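# Sort plastic blanks onto feed ramp and stock rack

## Task

Four blanks (short plastic bars) share the color of the one already resting at the feed ramp's stop at the start. All four of that color must finish on the ramp, each oriented crosswise to it, lying next to each other in a single gap-free row pressed up against the stop. Each of the remaining four blanks must be laid on the floor of the stock rack inside a slot bounded by two ribs, positioned at the middle of that slot's length. Parts count as placed only if they stay in place without the robot holding them at the end.

## Robot and tools

Robot: a single FANUC CRX-5iA arm carrying a Robotiq 2F-140 two-finger gripper. There is only one arm, so every command row describes just this one hand.

Frames. All poses are in the scene frame: origin on the table surface straight below the arm base, +z up, +y to the left when facing along +x. The base may sit slightly tilted, and the reported hand position can be somewhat off, more so far from the base. Gripper frame: fingers extend along its +z, and they open and close along its y. end_effector_position is the spot between the pads when shut; closed fingertips stick out about 33 mm past it, open ones about 9 mm. Closing pushes the fingertips roughly 24 mm farther from the wrist, so keep that clearance above a surface before gripping.

A row is 10 numbers: x, y, z (metres, absolute target for end_effector_position), qw, qx, qy, qz (absolute target orientation, w first), then position, force_limit, speed for the fingers, each between -1 and 1. Resend the wanted quaternion in every row rather than copying a drifted one from a result. A target more than 0.6 m from the last reported position along any gripper axis is refused and nothing moves.

Fingers: position +1 = fully open (140 mm), about -0.8 = pads touching, -1 = close until blocked. force_limit maps to about 14 N at -1, 60 N at 0, 107 N at +1 (for parts up to 40 mm wide). speed maps to roughly 30, 140, 250 mm/s at -1, 0, +1. After closing, confirm object_status = 2 (stopped on something while closing). Other codes: 0 moving, 1 blocked while opening, 3 reached the requested position or pads met (a thin part may still be held). To squeeze harder while status is 2, send a higher force_limit together with a slightly different position (e.g. -0.98 instead of -1). position_measured is in counts: 3 fully open, 230 pads together, not linear in mm.

Tools.
execute_actions: argument actions is a list holding zero or one item, plus optional pictures (boolean). Empty list: just returns the state. An item with rows (1 to 15 rows) and steps (1 to 15, default 15) plays one row per control step of 1/30 s; if rows run out, the last one repeats. An item with only steps (up to 300) is a wait, counted from the previous result, so time spent replying is included.
move: target is one row as above; speed is path top speed in m/s, 0.002 to 0.5, default 0.25 (rotation capped at twice that in rad/s). It drives the hand along a straight line to that absolute pose over 0.5 to 10 s; longer paths are cut off short. It does not slow for obstacles, the hand may lag, wander or overshoot speed, especially near full arm extension. Finger values take effect at the start. It finishes when motion settles or 5 s after the path. Its result adds a move: line with the outcome (done, off_target, moving, held, fault), the limits that applied (paced = pose was clipped; held = some steps blocked, after which the arm may speed up) and the distance left to target.
wait: seconds from 0 to 10; nothing new is sent.
zoom_image: camera (cam_head_left, cam_head_right, cam_high, cam_low, cam_wrist) and region [x0, y0, x1, y1] in pixels of that camera's 896x504 image, at most 504 by 504.
read_manual: only gives licence texts; no motion.
finished_scene: scene = number of the current scene; ends and grades it, cannot be undone. Replying without any tool call ends everything.

Motion behavior. Each control step, the commanded pose is limited to 70 mm and 16 degrees away from the measured pose, then reached by damped inverse kinematics with position favored over orientation. After an action ends, the arm only continues to the last clipped pose, so a distant target may need several actions; read the pose in the result. The simulation keeps running while replies are written. A Hand target line shows where the controller is heading. Joint speed caps: 2.62 rad/s waist and shoulder, 3.14 elbow, 3.93 for the three wrist joints, with 0.5 s acceleration. Joint ranges (rad): waist ±3.491, shoulder ±3.140, elbow -1.187 to 4.328, forearm roll ±3.316, wrist pitch ±3.140, wrist roll ±3.927.

Result lines: the state line gives end_effector_position and end_effector_quat_wxyz; Joint positions lists joints base outward; pose unreachable and HELD mean the clearance check (which treats the mount under the base as arm) altered or blocked commands on those steps.

Avoid: the arm is stiff, so commanding even slightly past a firm contact can trip a fault. Joint torque reaching its load limit (145 N m waist, shoulder, elbow; 36.4 N m each wrist joint, held load included) or an external force of 150 N on the arm, tool or held part stops the arm for 10 s, drops the rest of the call and lets it yield. Faster contact hits harder. Holding loads heats motors; MOTOR HOT warns, and an OVER-TEMPERATURE FAULT brakes the arm until cool. Occasional tugs on held parts or shoves on loose ones can happen. Never let anything leave the table; avoid drops, slips, slams and hard pushes.

Each tool is called after "Emit:" as a command line: name --argument value for each argument, lists and objects as JSON in quotes; but a table of rows of numbers goes row by row, as --pt "numbers of a row", without its own name.

## Session

Emit:
execute_actions --actions '[]'

Scene clock: 0.00 s of 9600.00 s.
end_effector_position=(+0.0978, -0.2309, +0.2801) position_measured=3 object_status=3 end_effector_quat_wxyz=(-0.525, +0.729, -0.396, -0.192)
Joint positions: [-1.457  1.001  0.165 -0.512 -2.271  2.515]
Joint velocities: [-0.    -0.     0.001  0.    -0.001  0.001]
Hand target: +0.098, -0.231, +0.280; -0.525, +0.729, -0.396, -0.192

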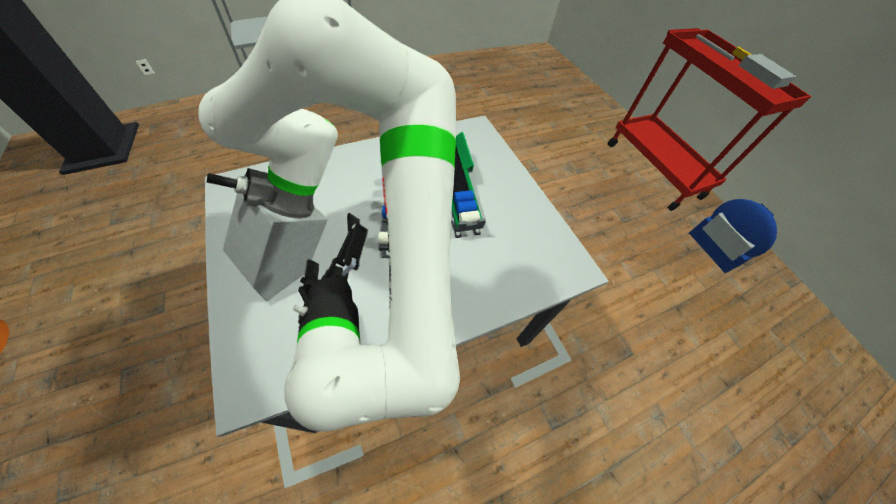

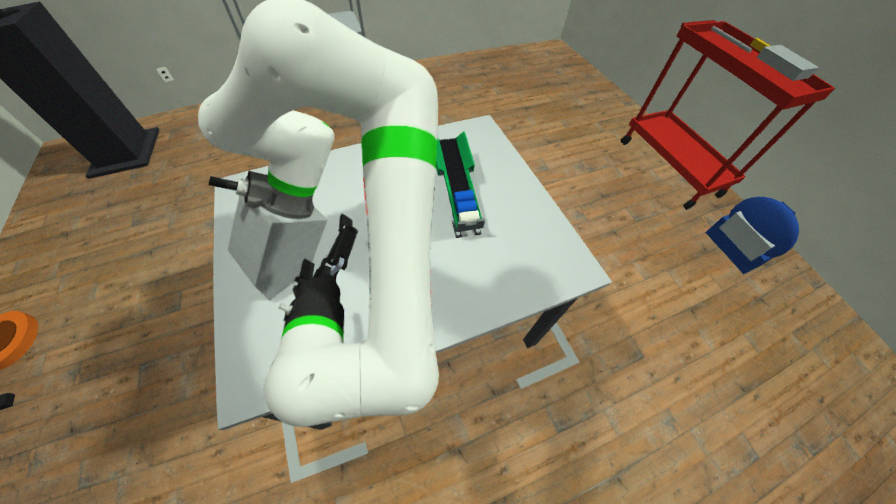

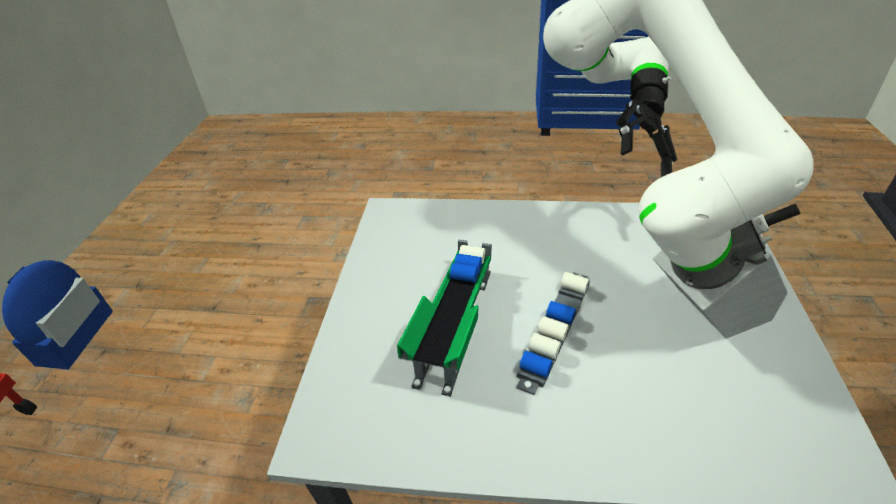

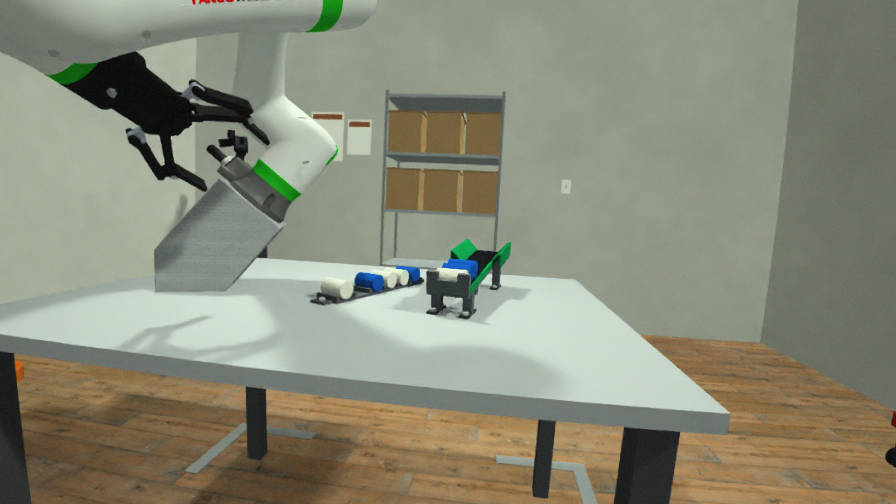

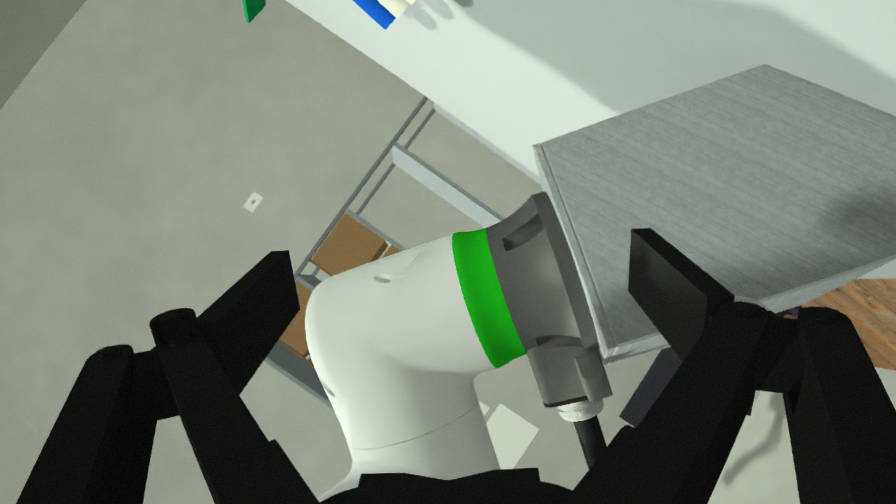

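Emit:
move --target '[0.22,-0.36,0.17,0,0.77,-0.64,0,0.15,-1,0]' --speed 0.3

Emit:
move --target '[0.255,-0.10,0.10,0,0.559,-0.829,0,0.15,-1,0]' --speed 0.2

Scene clock: 11.73 s of 9600.00 s.
end_effector_position=(+0.2197, -0.3595, +0.1693) position_measured=110 object_status=3 end_effector_quat_wxyz=(-0.000, +0.769, -0.639, +0.000)
Joint positions: [-1.32   0.29  -0.257 -0.718 -1.249  1.796]
Joint velocities: [ 0.001 -0.001 -0.     0.    -0.001 -0.001]
Hand target: +0.220, -0.359, +0.169; -0.000, +0.769, -0.639, +0.000
Off the commanded pose: 0.001 m, 0 deg.
After step 90, 6.23 s passed at rest.
move: done

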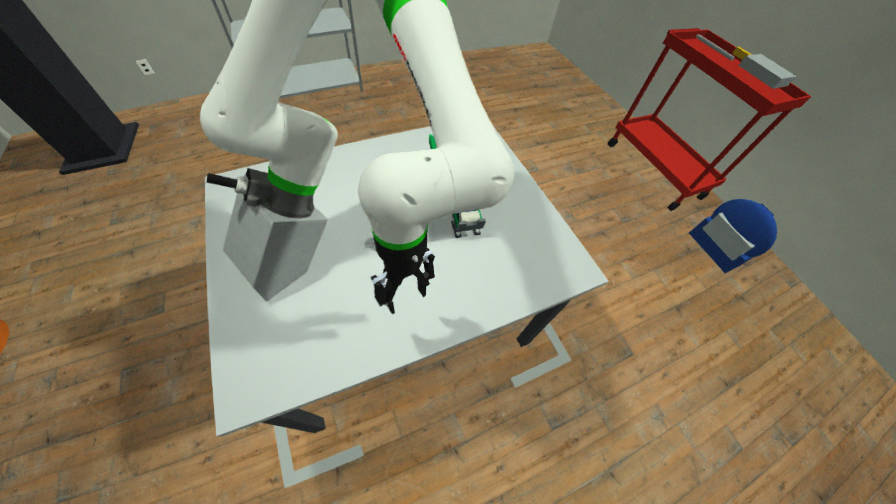

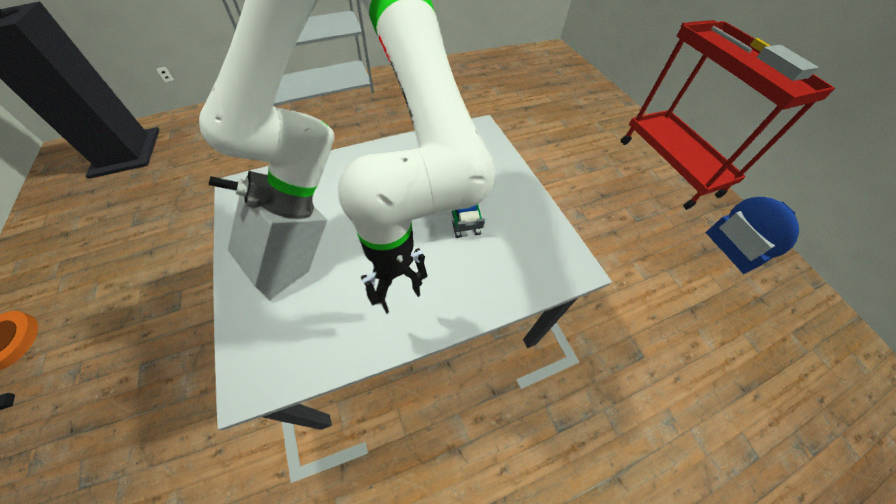

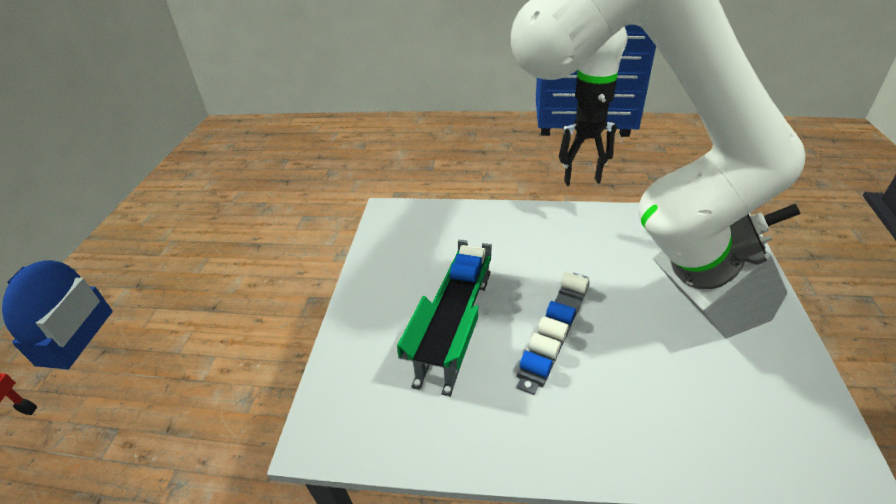

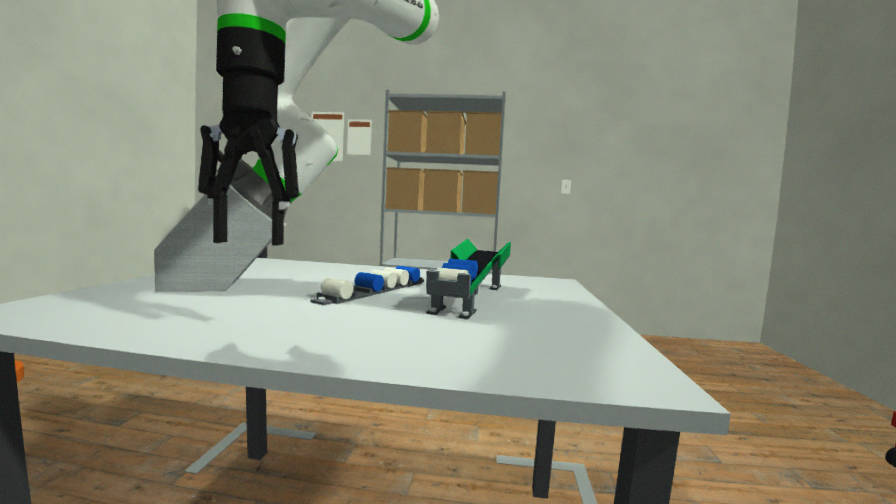

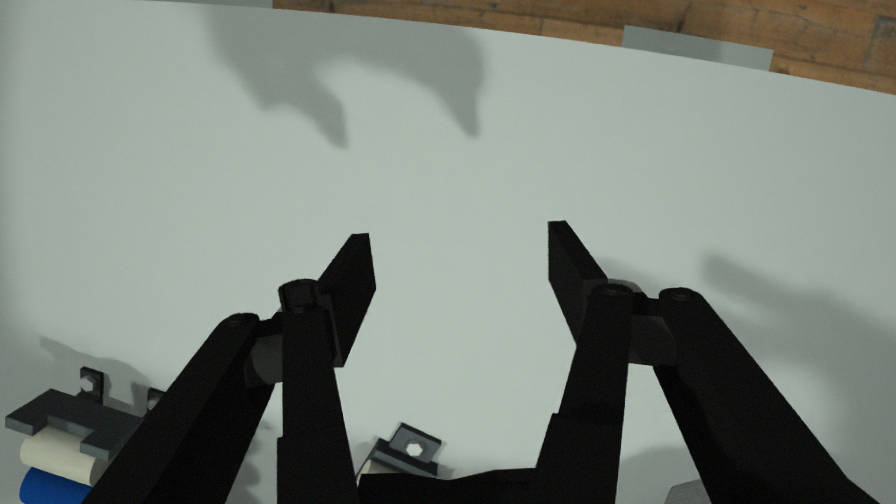

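Scene clock: 13.73 s of 9600.00 s.
end_effector_position=(+0.2540, -0.0998, +0.1011) position_measured=110 object_status=3 end_effector_quat_wxyz=(-0.001, -0.559, +0.829, +0.001)
Joint positions: [-0.719 -0.526 -0.859 -0.723 -1.04   0.629]
Joint velocities: [ 0.009 -0.006 -0.002  0.005  0.003 -0.011]
Hand target: +0.254, -0.100, +0.101; -0.001, -0.559, +0.829, +0.000
Off the commanded pose: 0.001 m, 0 deg.
move: done

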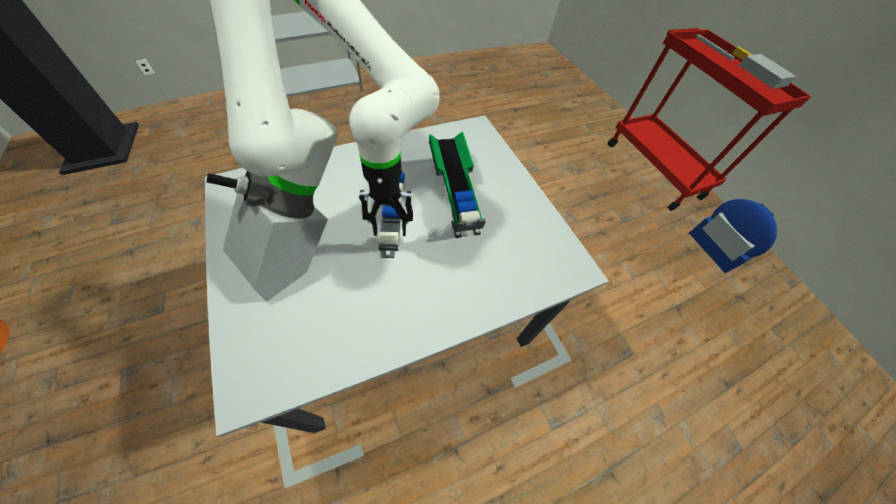

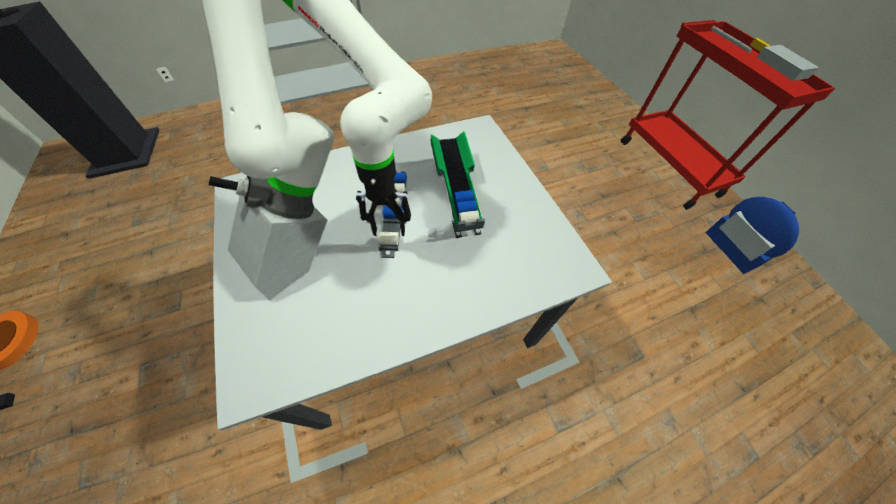

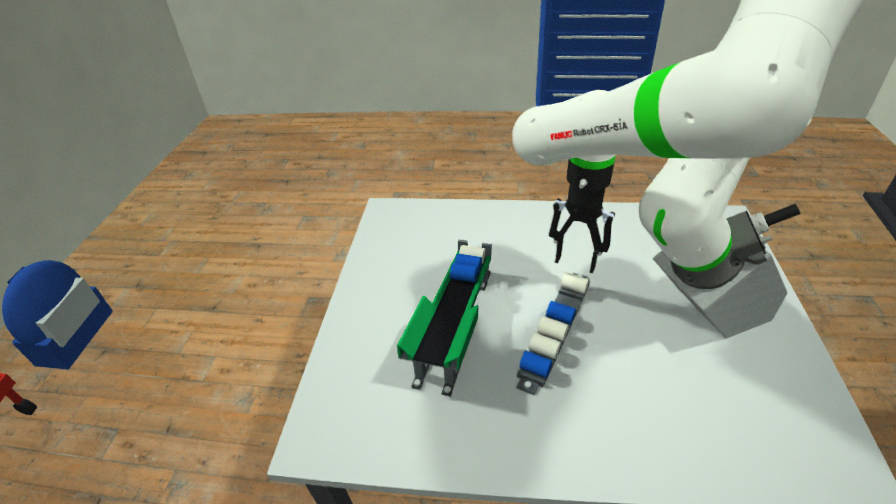

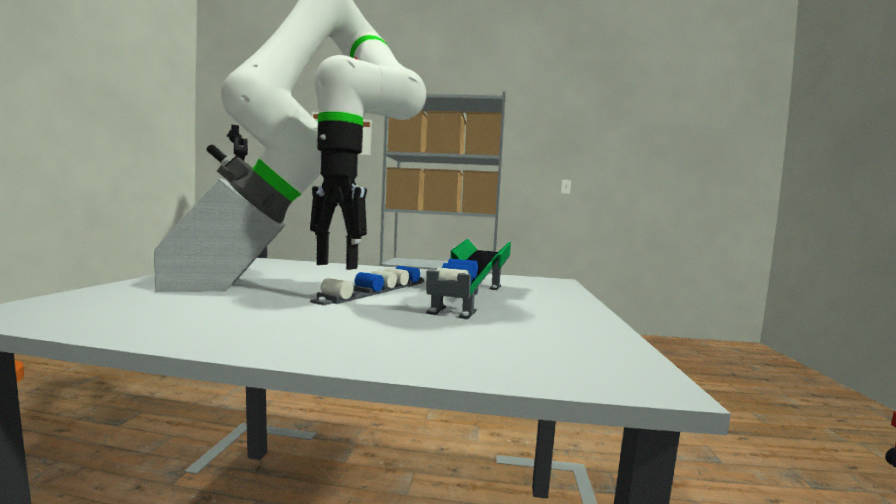

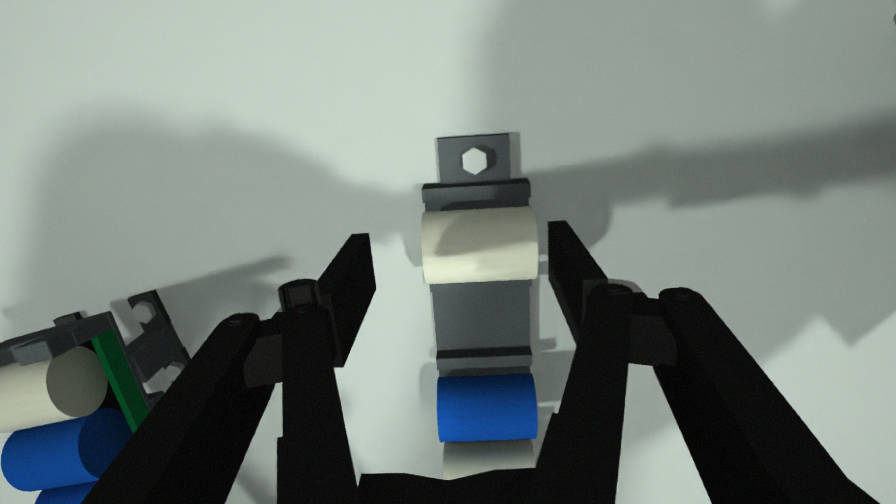

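Emit:
move --target '[0.248,-0.085,0.085,0,0.559,-0.829,0,0.15,-1,0]' --speed 0.06

Emit:
move --target '[0.248,-0.085,0.062,0,0.559,-0.829,0,0.15,-1,0]' --speed 0.05

Scene clock: 22.63 s of 9600.00 s.
end_effector_position=(+0.2478, -0.0850, +0.0851) position_measured=110 object_status=3 end_effector_quat_wxyz=(-0.000, -0.559, +0.829, +0.000)
Joint positions: [-0.611 -0.583 -0.918 -0.713 -0.97   0.542]
Joint velocities: [ 0.006 -0.004 -0.002  0.003  0.004 -0.006]
Hand target: +0.248, -0.085, +0.085; -0.000, -0.559, +0.829, +0.000
Off the commanded pose: 0.000 m, 0 deg.
After step 90, 5.13 s passed at rest.
move: done

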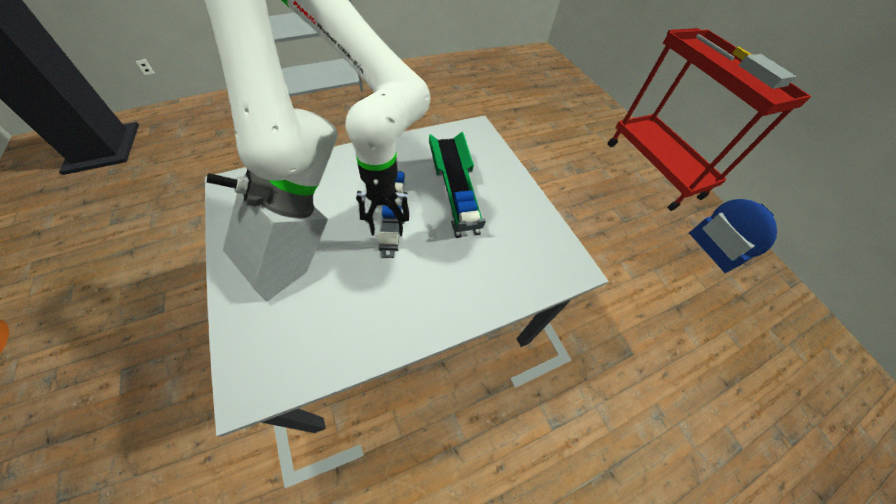

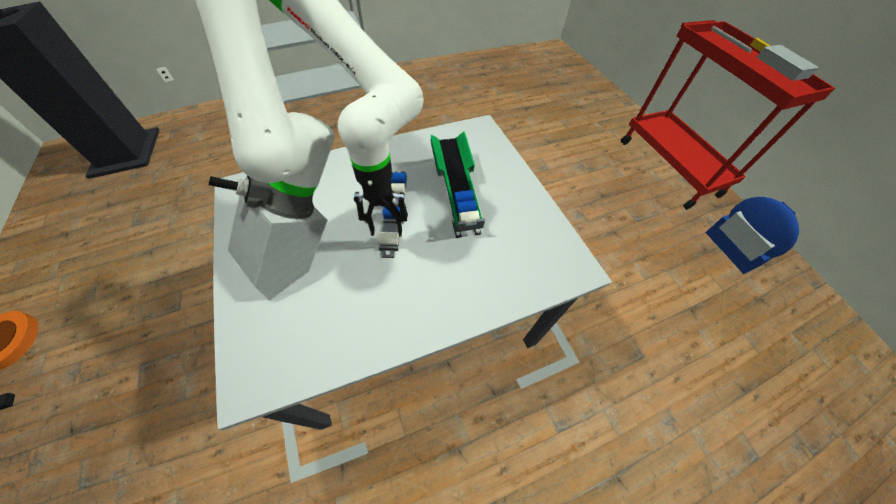

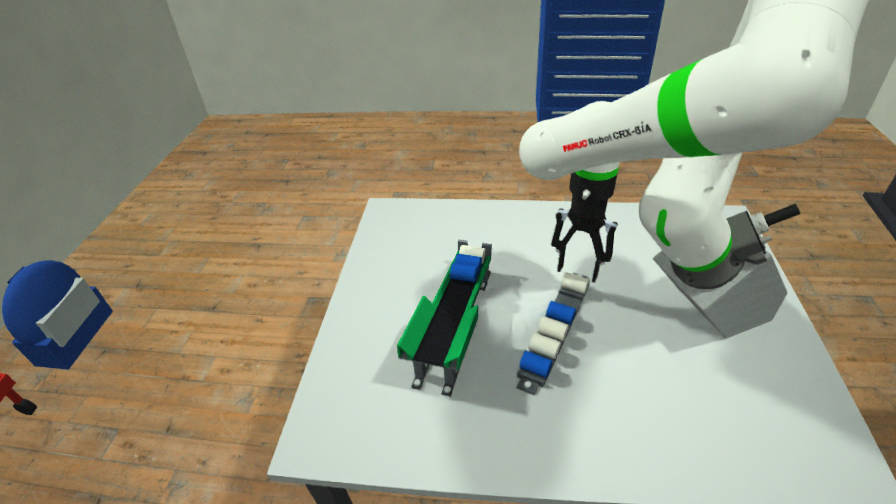

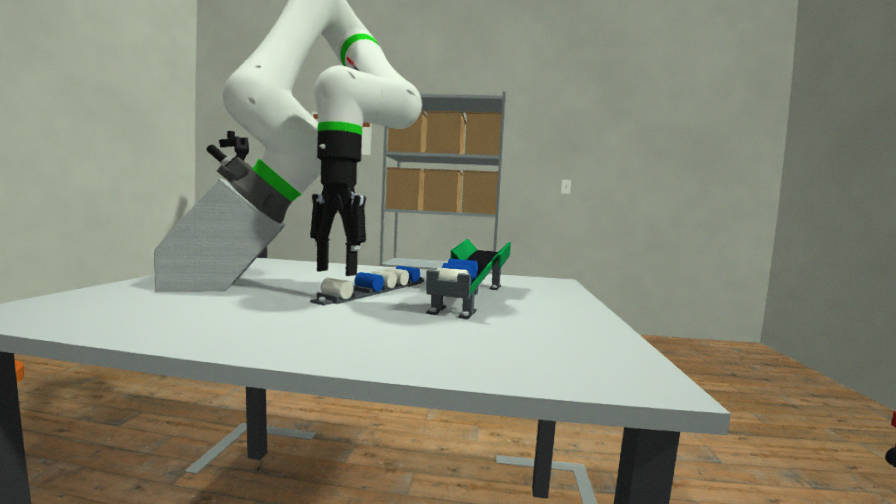

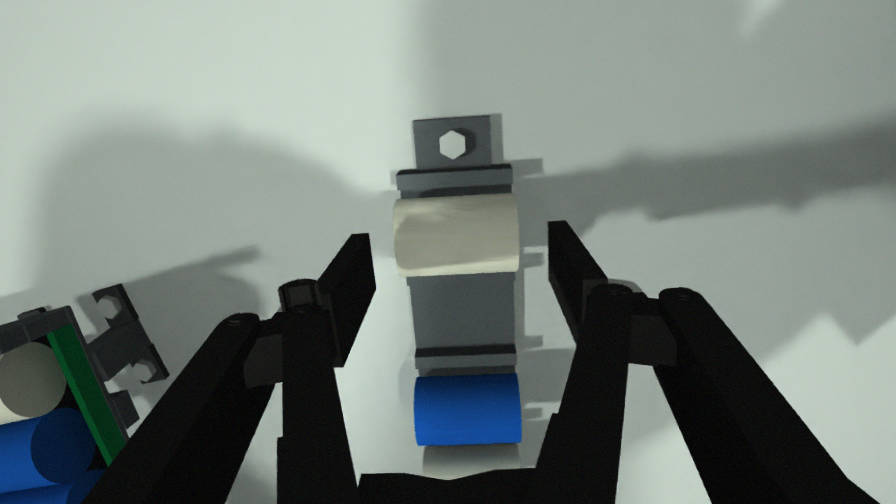

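Scene clock: 23.40 s of 9600.00 s.
end_effector_position=(+0.2478, -0.0850, +0.0621) position_measured=110 object_status=3 end_effector_quat_wxyz=(-0.000, -0.559, +0.829, -0.000)
Joint positions: [-0.547 -0.523 -0.935 -0.741 -0.873  0.549]
Joint velocities: [ 0.     0.001 -0.    -0.    -0.    -0.001]
Hand target: +0.248, -0.085, +0.062; -0.000, -0.559, +0.829, -0.000
Off the commanded pose: 0.000 m, 0 deg.
move: done

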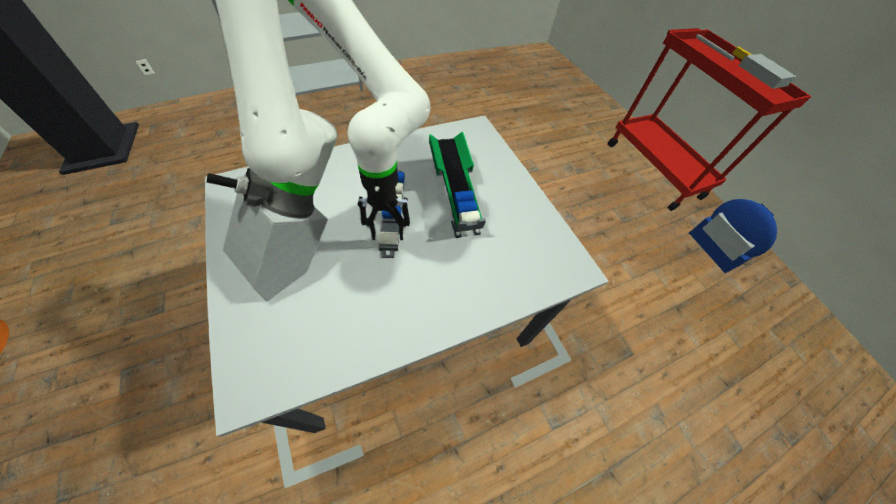

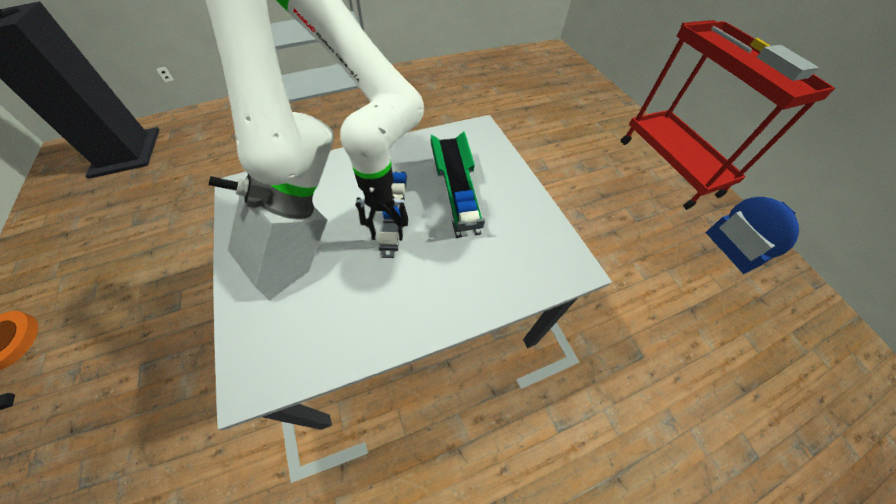

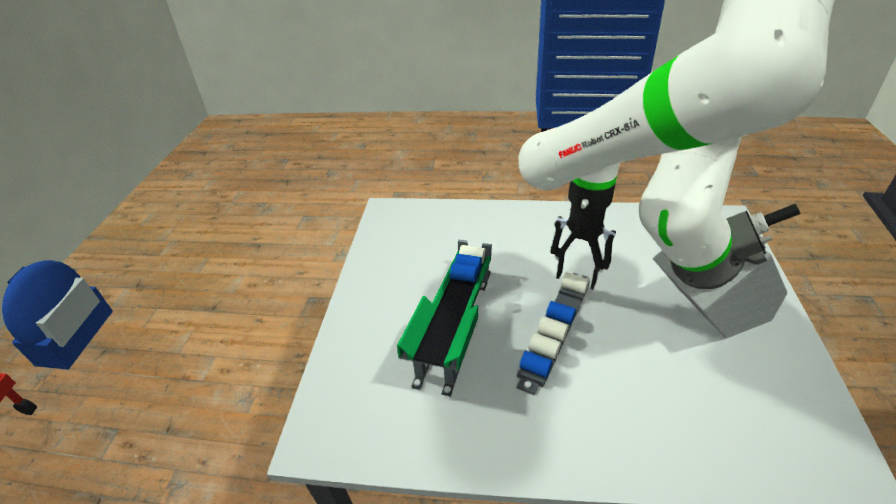

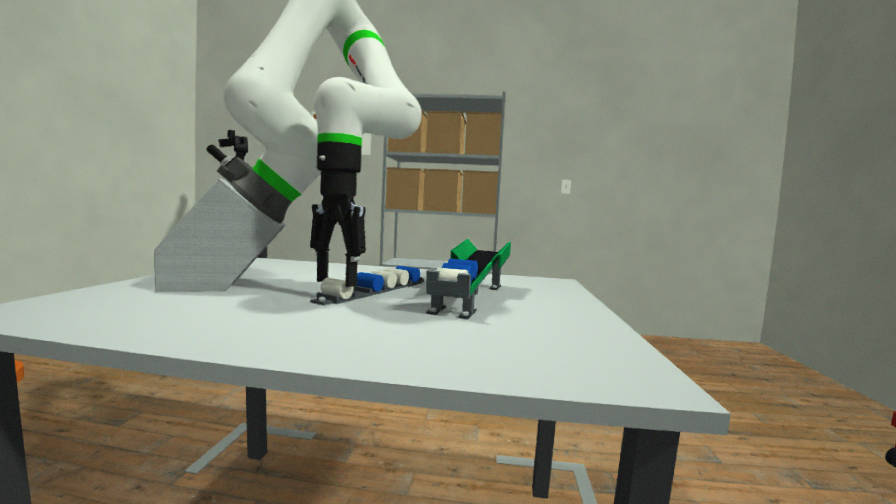

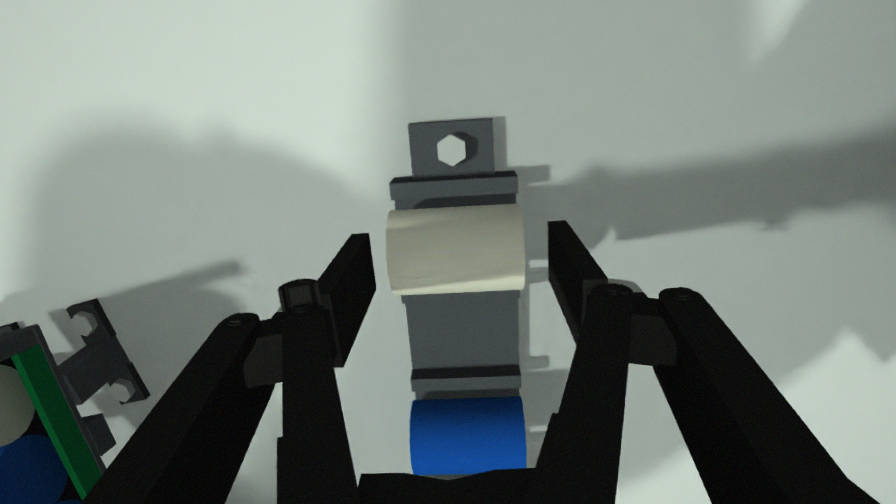

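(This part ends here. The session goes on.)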